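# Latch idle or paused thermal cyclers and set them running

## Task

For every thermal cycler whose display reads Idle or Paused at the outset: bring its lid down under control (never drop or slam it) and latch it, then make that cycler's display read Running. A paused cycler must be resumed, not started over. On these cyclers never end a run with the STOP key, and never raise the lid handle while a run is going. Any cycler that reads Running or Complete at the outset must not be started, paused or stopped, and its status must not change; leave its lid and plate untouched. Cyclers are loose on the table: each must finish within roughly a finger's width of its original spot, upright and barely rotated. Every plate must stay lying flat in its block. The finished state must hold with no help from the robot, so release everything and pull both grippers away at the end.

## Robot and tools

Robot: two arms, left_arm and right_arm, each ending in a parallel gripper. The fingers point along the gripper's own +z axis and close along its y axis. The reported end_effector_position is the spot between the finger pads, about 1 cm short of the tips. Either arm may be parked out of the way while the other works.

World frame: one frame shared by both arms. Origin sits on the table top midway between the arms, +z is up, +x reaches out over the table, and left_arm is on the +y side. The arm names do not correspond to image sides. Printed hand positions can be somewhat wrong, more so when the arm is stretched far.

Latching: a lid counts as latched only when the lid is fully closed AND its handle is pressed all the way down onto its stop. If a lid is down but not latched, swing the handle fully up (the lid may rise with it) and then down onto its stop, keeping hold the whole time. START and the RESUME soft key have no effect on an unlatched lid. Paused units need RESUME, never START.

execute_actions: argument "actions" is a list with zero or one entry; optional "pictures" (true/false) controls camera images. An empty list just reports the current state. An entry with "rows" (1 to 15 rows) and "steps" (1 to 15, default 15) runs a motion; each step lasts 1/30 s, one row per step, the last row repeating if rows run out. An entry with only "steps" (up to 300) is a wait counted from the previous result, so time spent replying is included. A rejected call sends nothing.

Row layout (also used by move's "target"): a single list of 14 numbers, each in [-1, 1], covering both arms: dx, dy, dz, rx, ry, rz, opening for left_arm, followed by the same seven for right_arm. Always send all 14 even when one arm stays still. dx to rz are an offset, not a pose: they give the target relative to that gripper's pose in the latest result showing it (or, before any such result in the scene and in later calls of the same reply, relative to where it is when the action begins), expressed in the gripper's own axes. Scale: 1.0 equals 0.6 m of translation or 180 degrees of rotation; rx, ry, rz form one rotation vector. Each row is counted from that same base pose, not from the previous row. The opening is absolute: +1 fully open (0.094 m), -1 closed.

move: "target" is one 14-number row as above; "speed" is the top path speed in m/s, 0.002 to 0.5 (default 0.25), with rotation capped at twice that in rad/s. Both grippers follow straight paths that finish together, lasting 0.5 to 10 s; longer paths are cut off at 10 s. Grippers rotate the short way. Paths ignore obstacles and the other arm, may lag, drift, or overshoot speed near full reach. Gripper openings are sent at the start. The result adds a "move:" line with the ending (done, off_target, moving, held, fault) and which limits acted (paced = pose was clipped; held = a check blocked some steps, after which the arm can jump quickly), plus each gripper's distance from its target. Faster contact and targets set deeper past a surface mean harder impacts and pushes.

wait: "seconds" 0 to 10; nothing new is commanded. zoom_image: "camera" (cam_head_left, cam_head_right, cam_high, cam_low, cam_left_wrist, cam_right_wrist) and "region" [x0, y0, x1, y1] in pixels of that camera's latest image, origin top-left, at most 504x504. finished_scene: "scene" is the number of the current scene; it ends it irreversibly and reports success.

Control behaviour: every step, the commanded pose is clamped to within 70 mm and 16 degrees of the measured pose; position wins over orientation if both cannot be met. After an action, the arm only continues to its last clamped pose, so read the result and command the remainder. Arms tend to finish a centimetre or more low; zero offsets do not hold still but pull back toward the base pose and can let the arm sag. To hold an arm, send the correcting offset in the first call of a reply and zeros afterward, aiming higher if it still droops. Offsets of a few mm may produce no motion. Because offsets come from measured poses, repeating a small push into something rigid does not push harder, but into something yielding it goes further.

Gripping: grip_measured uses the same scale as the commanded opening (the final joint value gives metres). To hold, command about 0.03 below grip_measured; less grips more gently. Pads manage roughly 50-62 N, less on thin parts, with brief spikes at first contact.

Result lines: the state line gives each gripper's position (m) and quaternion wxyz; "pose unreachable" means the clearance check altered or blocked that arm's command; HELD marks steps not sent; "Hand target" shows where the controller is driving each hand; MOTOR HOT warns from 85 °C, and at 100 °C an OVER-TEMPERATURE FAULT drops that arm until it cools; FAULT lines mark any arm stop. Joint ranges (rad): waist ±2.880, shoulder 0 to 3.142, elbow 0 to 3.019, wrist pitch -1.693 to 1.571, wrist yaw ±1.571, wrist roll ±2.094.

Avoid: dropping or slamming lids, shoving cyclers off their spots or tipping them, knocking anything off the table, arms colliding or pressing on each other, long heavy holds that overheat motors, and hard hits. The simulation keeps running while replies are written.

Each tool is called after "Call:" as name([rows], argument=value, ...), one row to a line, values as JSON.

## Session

Call:
execute_actions(actions=[])

Scene clock: 0.00 s of 7800.00 s.
left_arm: end_effector_position=(+0.0881, +0.0562, +0.2004) grip_measured=+1.000 end_effector_quat_wxyz=(+0.392, +0.533, +0.749, -0.005) | right_arm: end_effector_position=(+0.5519, -0.6138, +0.3226) grip_measured=+1.000 end_effector_quat_wxyz=(+0.419, +0.713, +0.555, -0.082)
Joint positions: left_arm=[-1.97   0.471  0.541 -1.319 -0.753 -0.511  0.094] | right_arm=[-0.441  1.523  1.454 -0.752  0.521  1.206  0.094]
Joint velocities: left_arm=[ 0.005 -0.015 -0.022  0.007 -0.007  0.037  0.   ] | right_arm=[-0.015 -0.015  0.007 -0.007 -0.022  0.066  0.   ]
Hand target (left_arm): +0.086, +0.051, +0.215; +0.397, +0.527, +0.751, -0.020
Hand target (right_arm): +0.557, -0.616, +0.333; +0.428, +0.712, +0.551, -0.077
camera_calibration (this result's frames):
cam_left_wrist: T_world_to_cam=[[-0.809557, -0.418202, -0.411975, 0.176872], [-0.425964, 0.901376, -0.0779543, 0.00384931], [0.403945, 0.112378, -0.907854, 0.263497], [0, 0, 0, 1]] pos_world=[0.0383897, 0.0408875, 0.312384]
cam_right_wrist: T_world_to_cam=[[-0.869217, 0.0259343, -0.49375, 0.657191], [0.0940887, 0.989051, -0.113688, 0.595616], [0.485395, -0.145275, -0.862141, 0.0413496], [0, 0, 0, 1]] pos_world=[0.49513, -0.600132, 0.427851]

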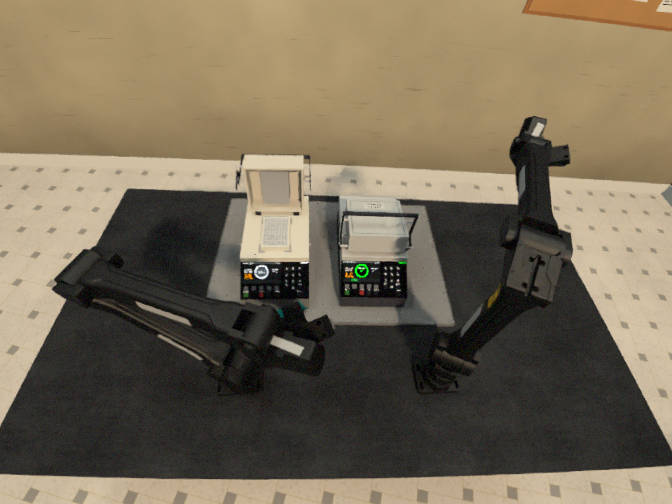

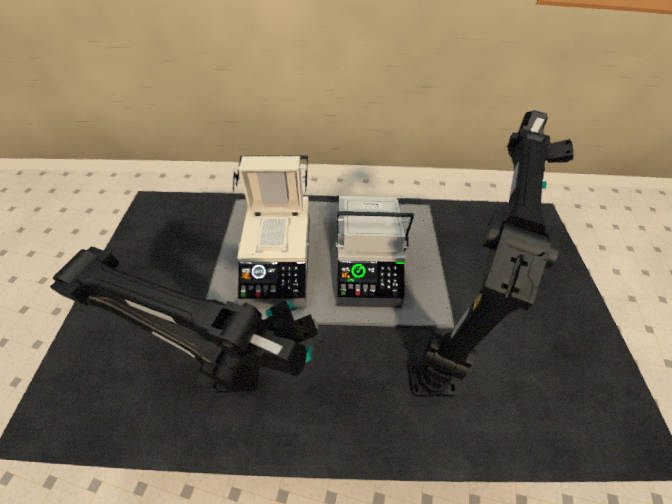

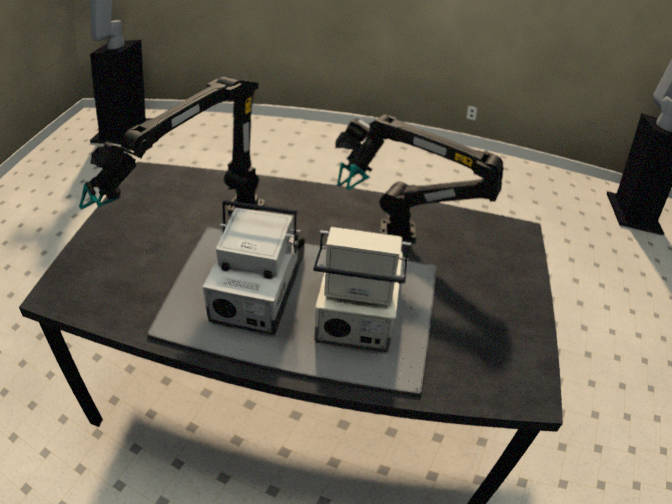

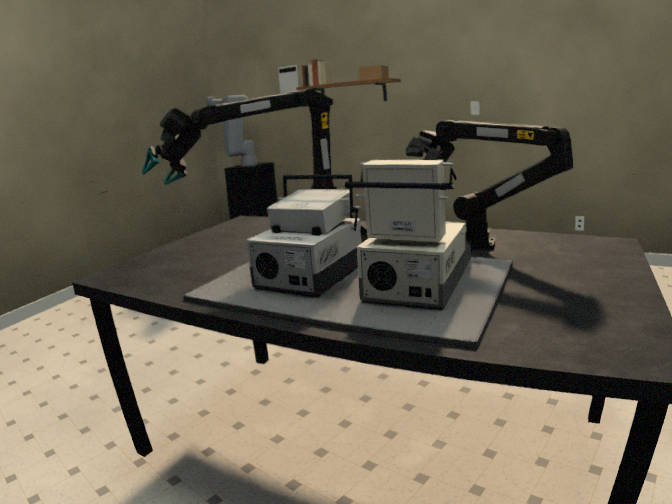

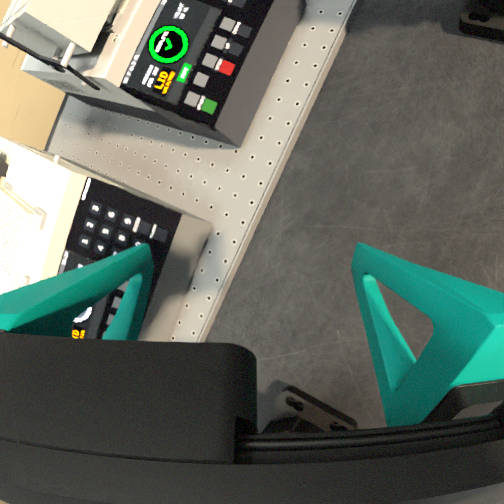

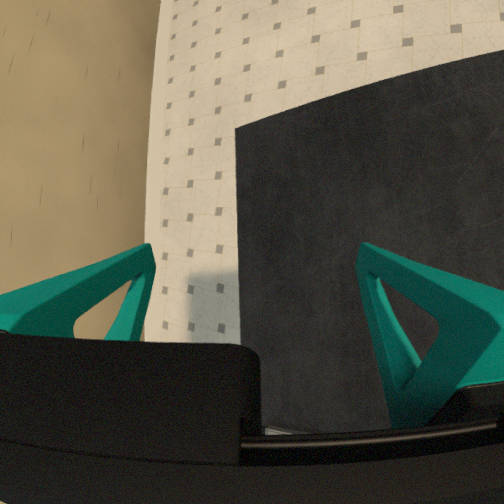

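Call:
move(target=[-0.135,0.5,-0.117,0.18,0.185,0.1,1, 0,0,0,0,0,0,1])

Call:
move(target=[0.03,0.42,0.02,0,0,0,0.3, 0,0,0,0,0,0,1])

Scene clock: 33.70 s of 7800.00 s.
left_arm: end_effector_position=(+0.2859, +0.1483, +0.4085) grip_measured=+1.000 end_effector_quat_wxyz=(+0.146, +0.694, +0.702, +0.069) | right_arm: end_effector_position=(+0.5519, -0.6138, +0.3226) grip_measured=+1.000 end_effector_quat_wxyz=(+0.419, +0.713, +0.555, -0.082)
Joint positions: left_arm=[-0.442  0.945  1.39  -1.691 -0.003  1.211  0.094] | right_arm=[-0.441  1.523  1.454 -0.752  0.521  1.206  0.094]
Joint velocities: left_arm=[-0.005  0.005 -0.002 -0.002  0.037 -0.022  0.   ] | right_arm=[-0.005 -0.015 -0.007  0.027 -0.022  0.037  0.   ]
Hand target (left_arm): +0.289, +0.149, +0.426; +0.157, +0.696, +0.697, +0.077
Hand target (right_arm): +0.552, -0.614, +0.323; +0.419, +0.713, +0.555, -0.082
Off the commanded pose (left_arm): 0.017 m, 19 deg; orientation clipped at the last step of the last action.
Off the commanded pose (right_arm): 0.000 m, 0 deg.
joint sent to its limit (left arm) — the command would take joint 4 (wrist pitch) past its lower limit, so that joint was sent only as far as its limit.
After step 90, 28.33 s passed at rest.
move: off_target (left_arm); limits=paced
camera_calibration (this result's frames):
cam_left_wrist: T_world_to_cam=[[-0.95619, -0.0154056, -0.29234, 0.39455], [-0.155625, 0.872569, 0.463038, -0.272671], [0.247953, 0.488248, -0.83674, 0.321874], [0, 0, 0, 1]] pos_world=[0.255021, 0.0868479, 0.510925]
cam_right_wrist: T_world_to_cam=[[-0.869217, 0.0259343, -0.49375, 0.657191], [0.0940887, 0.989051, -0.113688, 0.595616], [0.485395, -0.145275, -0.862141, 0.0413496], [0, 0, 0, 1]] pos_world=[0.49513, -0.600132, 0.427851]

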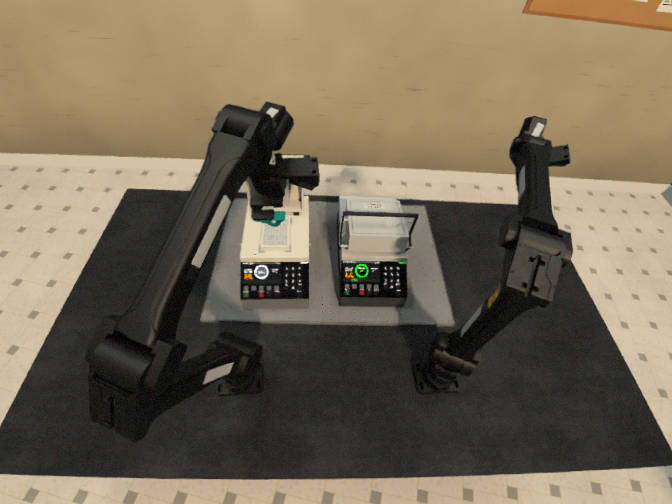

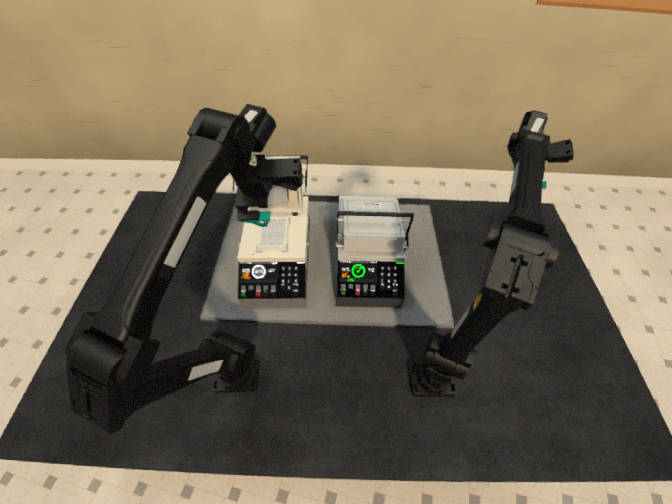

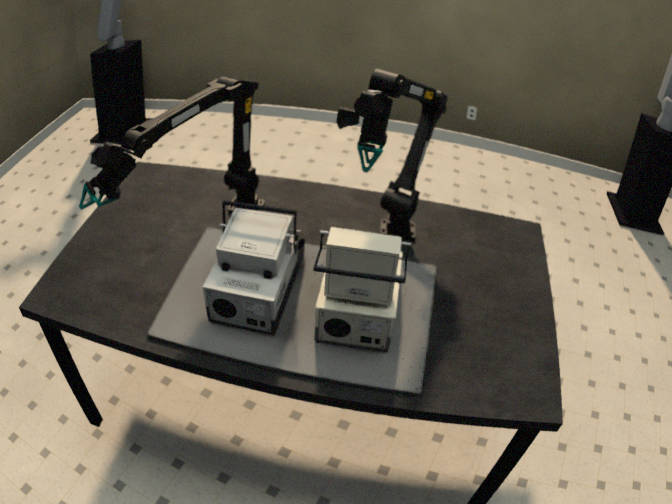

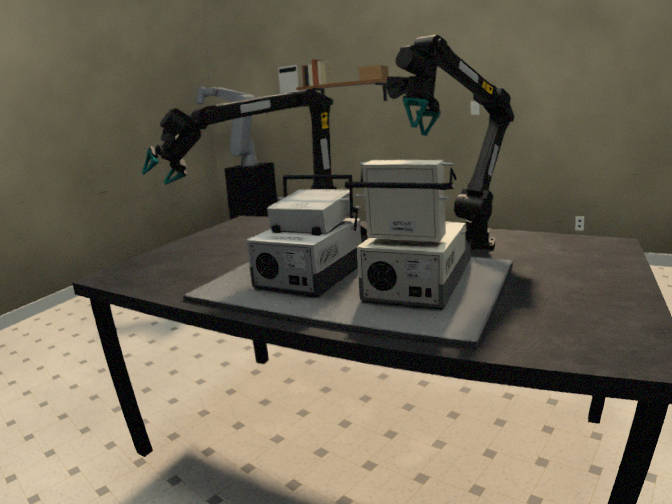

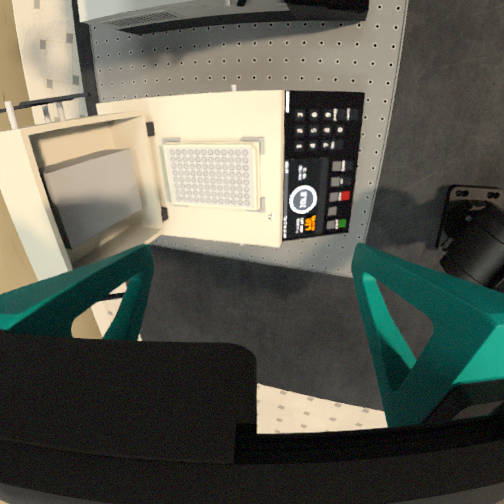

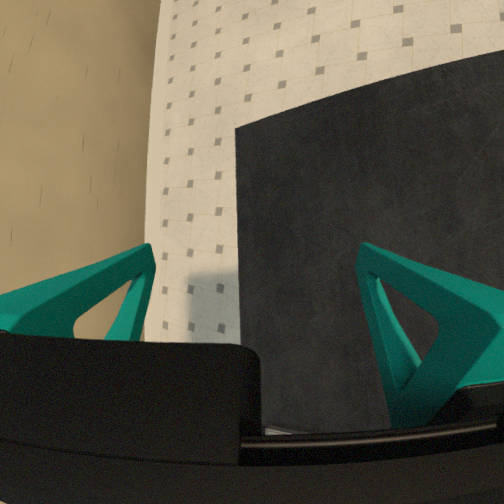

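Scene clock: 35.13 s of 7800.00 s.
left_arm: end_effector_position=(+0.5292, +0.1697, +0.4447) grip_measured=+0.303 end_effector_quat_wxyz=(+0.150, +0.689, +0.705, +0.075) | right_arm: end_effector_position=(+0.5519, -0.6138, +0.3226) grip_measured=+1.000 end_effector_quat_wxyz=(+0.419, +0.713, +0.555, -0.082)
Joint positions: left_arm=[-0.217  1.562  2.015 -1.692  0.062  1.415  0.061] | right_arm=[-0.441  1.523  1.454 -0.752  0.521  1.206  0.094]
Joint velocities: left_arm=[-0.005 -0.005 -0.007 -0.002 -0.022 -0.007 -0.   ] | right_arm=[-0.015 -0.005 -0.007 -0.017 -0.037  0.051  0.   ]
Hand target (left_arm): +0.528, +0.172, +0.470; +0.169, +0.690, +0.698, +0.089
Hand target (right_arm): +0.552, -0.614, +0.323; +0.419, +0.713, +0.555, -0.082
Off the commanded pose (left_arm): 0.026 m, 1 deg.
Off the commanded pose (right_arm): 0.000 m, 0 deg.
joint sent to its limit (left arm) — the command would take joint 4 (wrist pitch) past its lower limit, so that joint was sent only as far as its limit.
move: off_target (left_arm)
camera_calibration (this result's frames):
cam_left_wrist: T_world_to_cam=[[-0.951572, -0.0259925, -0.306325, 0.643723], [-0.172385, 0.870142, 0.461666, -0.26031], [0.254547, 0.492114, -0.832484, 0.275442], [0, 0, 0, 1]] pos_world=[0.497562, 0.10769, 0.546666]
cam_right_wrist: T_world_to_cam=[[-0.869217, 0.0259343, -0.49375, 0.657191], [0.0940887, 0.989051, -0.113688, 0.595616], [0.485395, -0.145275, -0.862141, 0.0413496], [0, 0, 0, 1]] pos_world=[0.49513, -0.600132, 0.427851]

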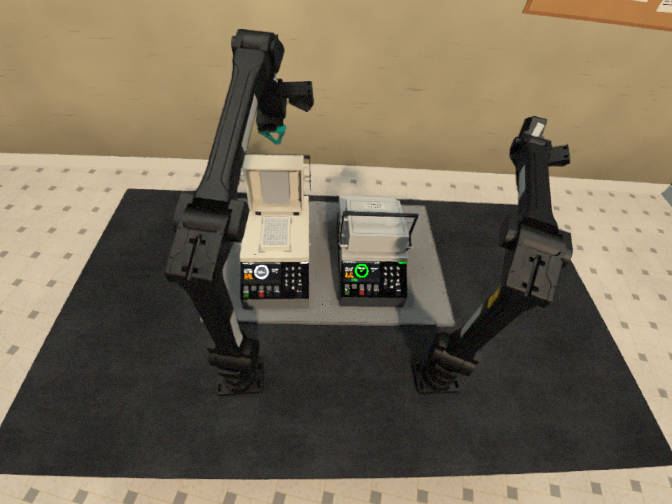

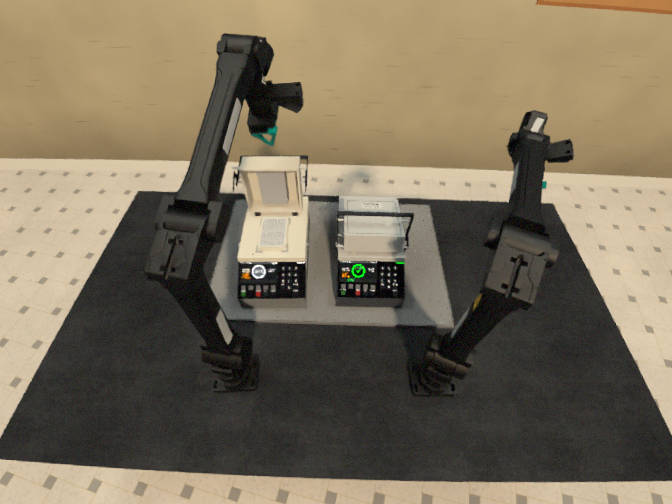

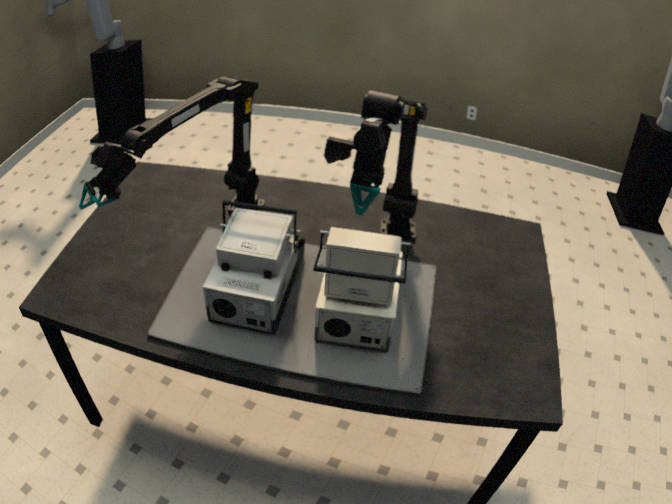

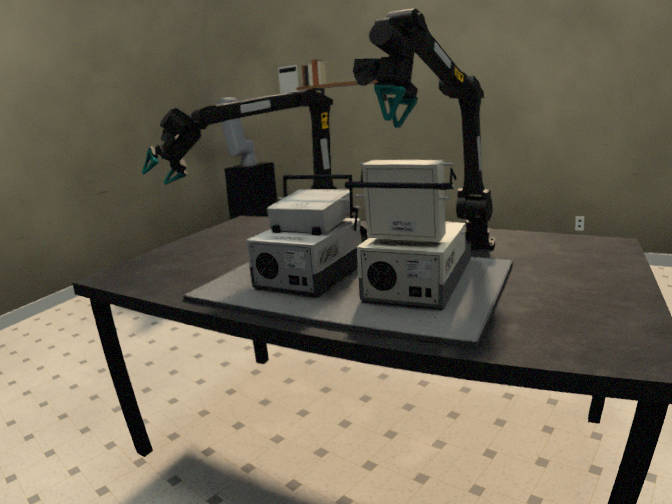

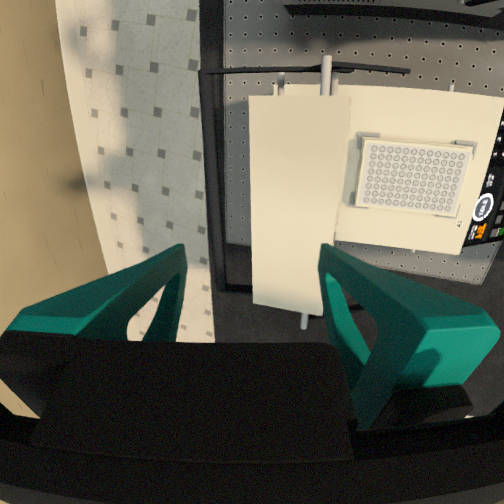

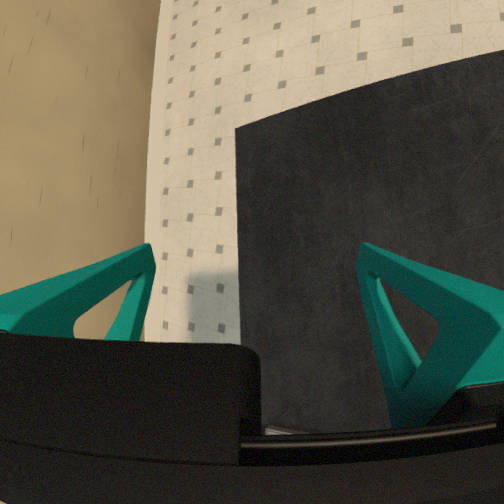

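Call:
move(target=[0.04,0.045,0.11,0,0,0,0.3, 0,0,0,0,0,0,1], speed=0.1)

Scene clock: 45.40 s of 7800.00 s.
left_arm: end_effector_position=(+0.5694, +0.1857, +0.3873) grip_measured=+0.303 end_effector_quat_wxyz=(+0.142, +0.689, +0.708, +0.069) | right_arm: end_effector_position=(+0.5519, -0.6138, +0.3226) grip_measured=+1.000 end_effector_quat_wxyz=(+0.419, +0.713, +0.555, -0.082)
Joint positions: left_arm=[-0.175  1.623  1.932 -1.571  0.073  1.45   0.061] | right_arm=[-0.441  1.523  1.454 -0.752  0.521  1.206  0.094]
Joint velocities: left_arm=[-0.005 -0.005  0.007 -0.002 -0.037  0.051  0.001] | right_arm=[ 0.005 -0.015 -0.017  0.012  0.022 -0.037  0.   ]
Hand target (left_arm): +0.576, +0.188, +0.389; +0.150, +0.689, +0.705, +0.076
Hand target (right_arm): +0.552, -0.614, +0.323; +0.419, +0.713, +0.555, -0.082
Off the commanded pose (left_arm): 0.007 m, 1 deg.
Off the commanded pose (right_arm): 0.000 m, 0 deg.
After step 90, 6.13 s passed at rest.
move: done
camera_calibration (this result's frames):
cam_left_wrist: T_world_to_cam=[[-0.957694, -0.0302119, -0.286199, 0.661198], [-0.167094, 0.868056, 0.467503, -0.245762], [0.234313, 0.495547, -0.83638, 0.221907], [0, 0, 0, 1]] pos_world=[0.540165, 0.123347, 0.489727]
cam_right_wrist: T_world_to_cam=[[-0.869217, 0.0259343, -0.49375, 0.657191], [0.0940887, 0.989051, -0.113688, 0.595616], [0.485395, -0.145275, -0.862141, 0.0413496], [0, 0, 0, 1]] pos_world=[0.49513, -0.600132, 0.427851]

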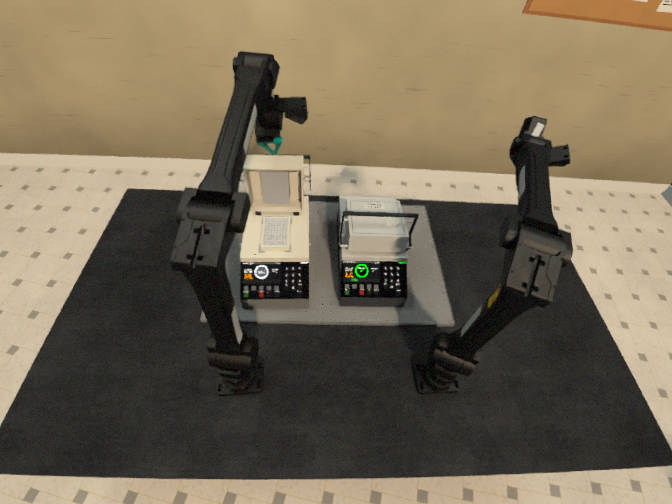

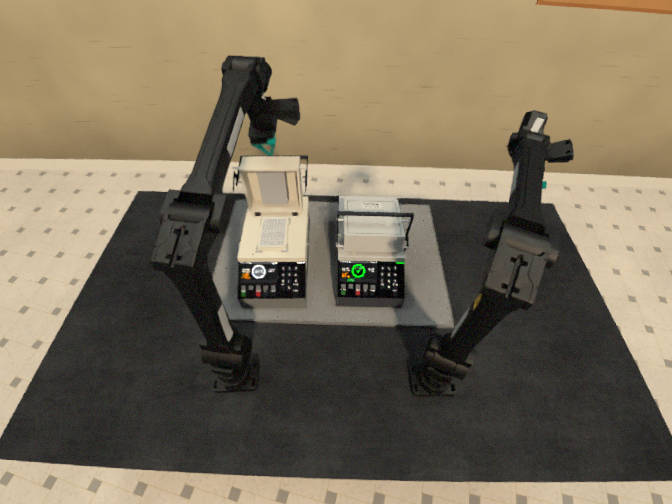

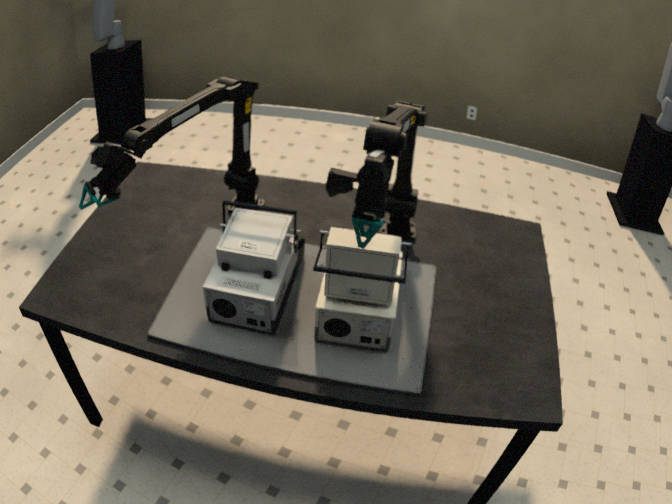

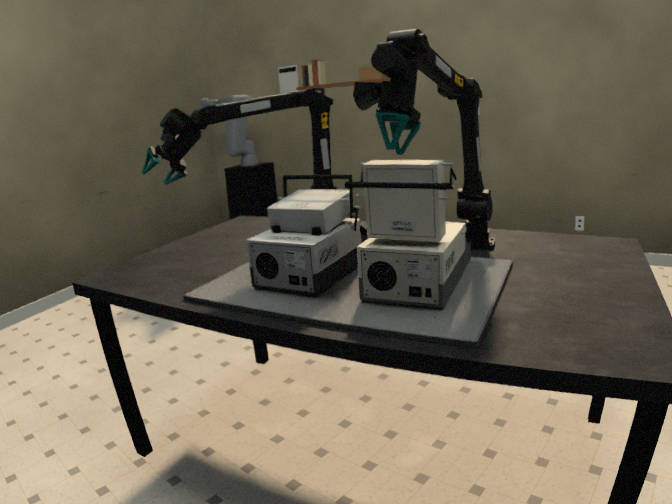

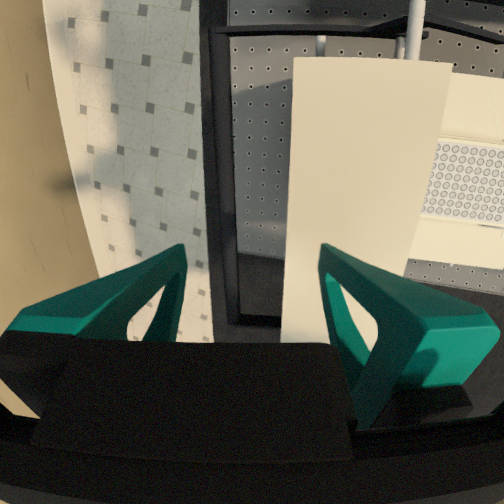

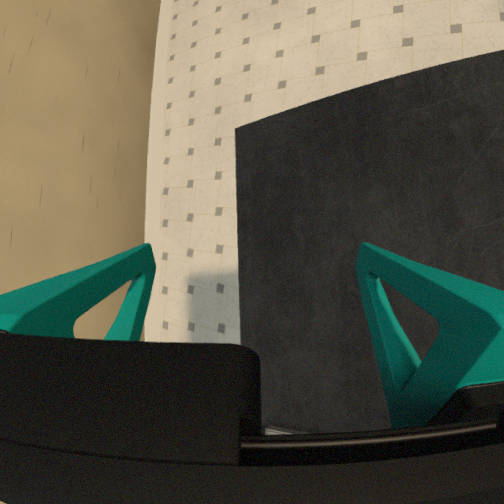

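Call:
move(target=[-0.065,0.04,0.03,0,0,0,0, 0,0,0,0,0,0,1], speed=0.08)

Call:
move(target=[0,0,0.12,0,0,0,0, 0,0,0,0,0,0,1], speed=0.05)

Scene clock: 56.63 s of 7800.00 s.
left_arm: end_effector_position=(+0.5883, +0.1513, +0.3645) grip_measured=+0.003 end_effector_quat_wxyz=(+0.127, +0.692, +0.708, +0.057) | right_arm: end_effector_position=(+0.5519, -0.6138, +0.3226) grip_measured=+1.000 end_effector_quat_wxyz=(+0.419, +0.713, +0.555, -0.082)
Joint positions: left_arm=[-0.238  1.698  1.972 -1.571  0.056  1.396  0.047] | right_arm=[-0.441  1.523  1.454 -0.752  0.521  1.206  0.094]
Joint velocities: left_arm=[-0.005  0.005 -0.002 -0.007  0.007 -0.007 -0.   ] | right_arm=[-0.024 -0.015  0.002  0.022 -0.007  0.066  0.   ]
Hand target (left_arm): +0.597, +0.147, +0.381; +0.142, +0.688, +0.708, +0.068
Hand target (right_arm): +0.552, -0.614, +0.323; +0.419, +0.713, +0.555, -0.082
Off the commanded pose (left_arm): 0.020 m, 2 deg.
Off the commanded pose (right_arm): 0.000 m, 0 deg.
After step 90, 7.17 s passed at rest.
move: off_target (left_arm)
camera_calibration (this result's frames):
cam_left_wrist: T_world_to_cam=[[-0.968008, -0.0231783, -0.249847, 0.663487], [-0.144026, 0.866685, 0.477612, -0.219078], [0.205468, 0.498317, -0.842296, 0.234217], [0, 0, 0, 1]] pos_world=[0.562584, 0.0885355, 0.467685]
cam_right_wrist: T_world_to_cam=[[-0.869217, 0.0259343, -0.49375, 0.657191], [0.0940887, 0.989051, -0.113688, 0.595616], [0.485395, -0.145275, -0.862141, 0.0413496], [0, 0, 0, 1]] pos_world=[0.49513, -0.600132, 0.427851]

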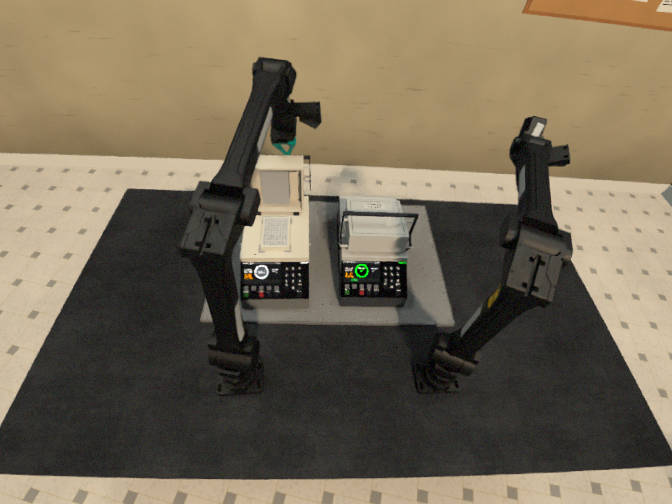

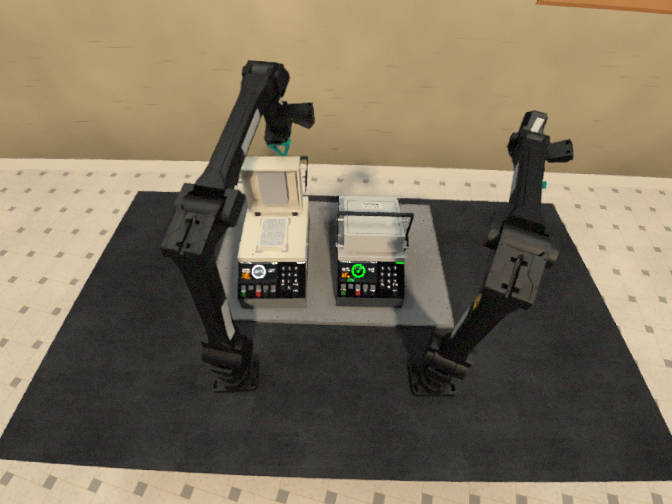

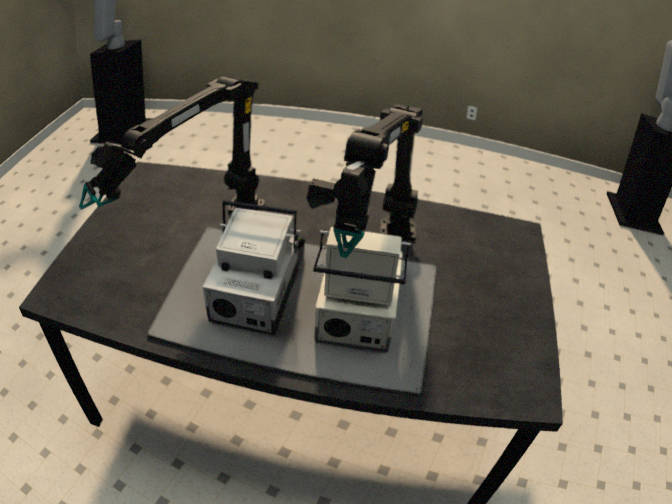

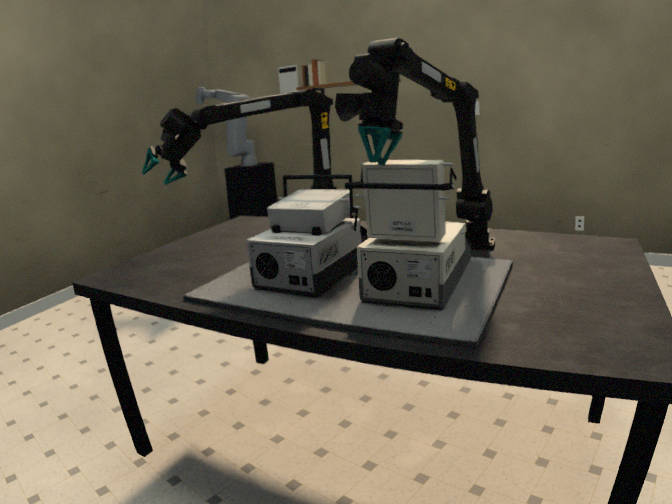

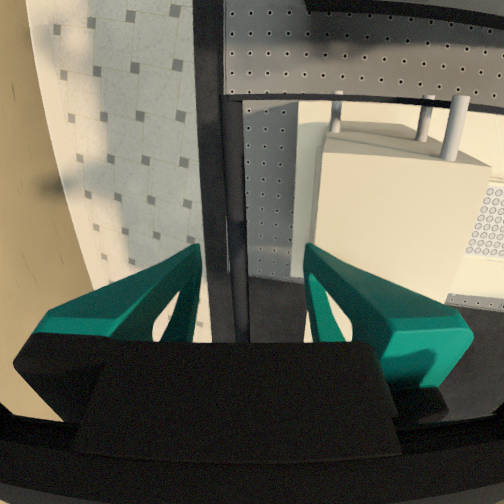

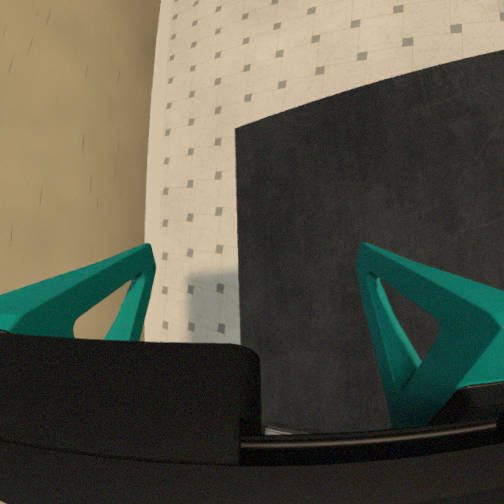

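Scene clock: 58.30 s of 7800.00 s.
left_arm: end_effector_position=(+0.6147, +0.1481, +0.3252) grip_measured=+0.002 end_effector_quat_wxyz=(+0.154, +0.689, +0.703, +0.080) | right_arm: end_effector_position=(+0.5519, -0.6138, +0.3226) grip_measured=+1.000 end_effector_quat_wxyz=(+0.419, +0.713, +0.555, -0.082)
Joint positions: left_arm=[-0.238  1.698  1.852 -1.379  0.052  1.397  0.047] | right_arm=[-0.441  1.523  1.454 -0.752  0.521  1.206  0.094]
Joint velocities: left_arm=[-0.015 -0.015 -0.017  0.002 -0.022  0.022  0.   ] | right_arm=[-0.005  0.005 -0.017 -0.017  0.037  0.066  0.   ]
Hand target (left_arm): +0.608, +0.145, +0.296; +0.127, +0.692, +0.708, +0.058
Hand target (right_arm): +0.552, -0.614, +0.323; +0.419, +0.713, +0.555, -0.082
Off the commanded pose (left_arm): 0.031 m, 4 deg.
Off the commanded pose (right_arm): 0.000 m, 0 deg.
move: off_target (left_arm)
camera_calibration (this result's frames):
cam_left_wrist: T_world_to_cam=[[-0.947535, -0.0250784, -0.318666, 0.689246], [-0.177868, 0.86969, 0.460437, -0.167792], [0.265593, 0.49296, -0.828523, 0.156599], [0, 0, 0, 1]] pos_world=[0.581649, 0.0860151, 0.426643]
cam_right_wrist: T_world_to_cam=[[-0.869217, 0.0259343, -0.49375, 0.657191], [0.0940887, 0.989051, -0.113688, 0.595616], [0.485395, -0.145275, -0.862141, 0.0413496], [0, 0, 0, 1]] pos_world=[0.49513, -0.600132, 0.427851]

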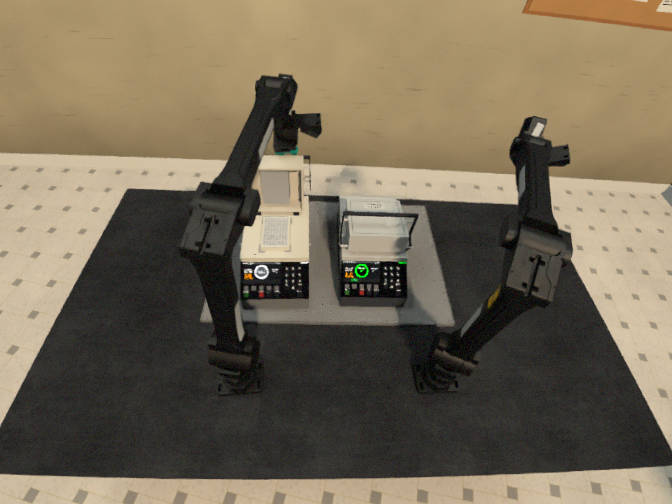

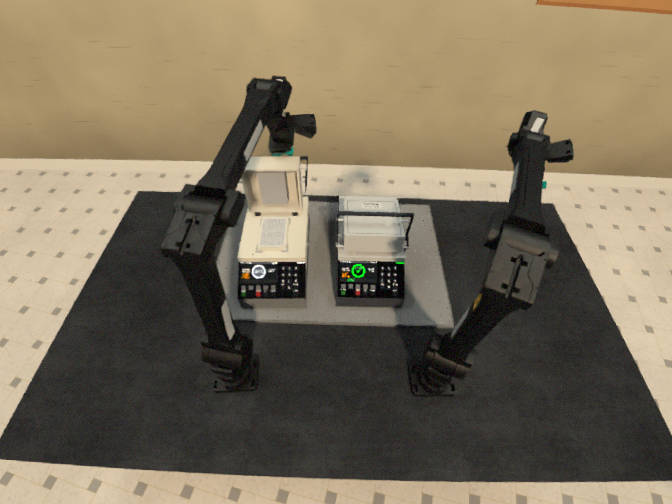

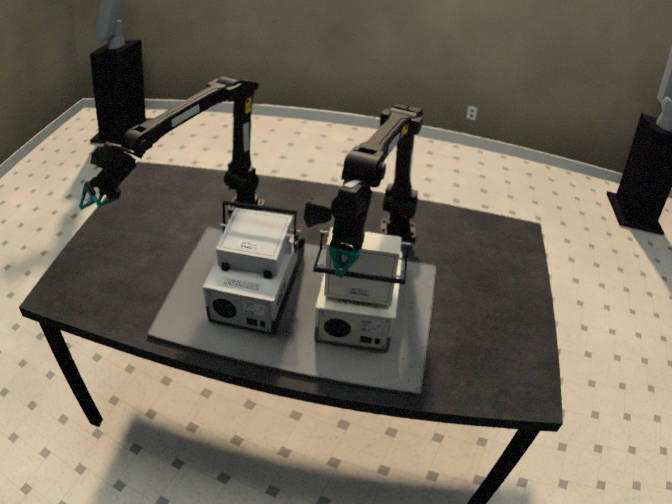

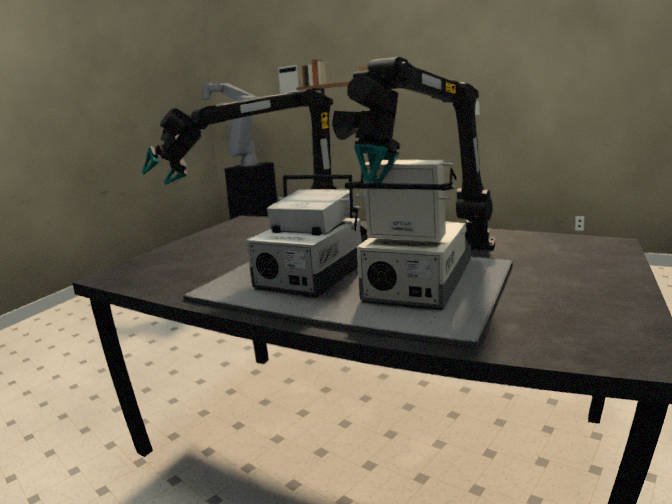

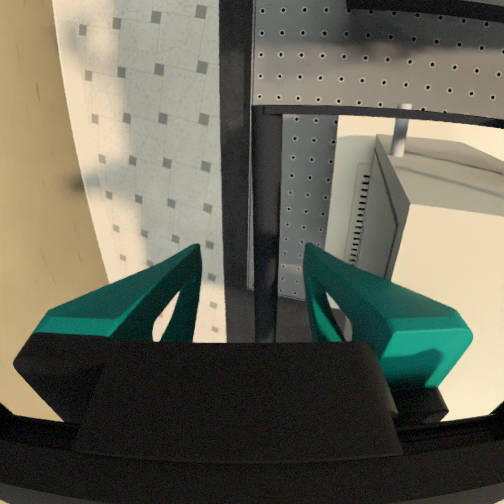

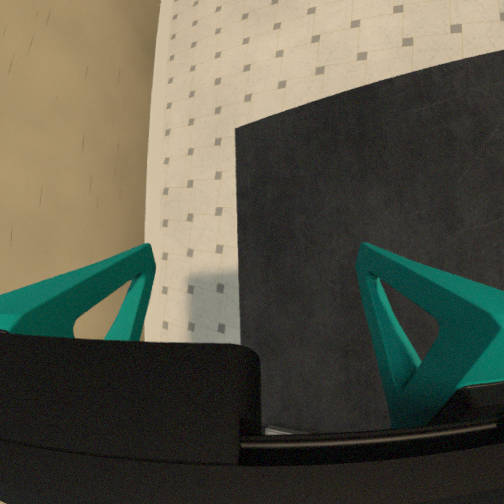

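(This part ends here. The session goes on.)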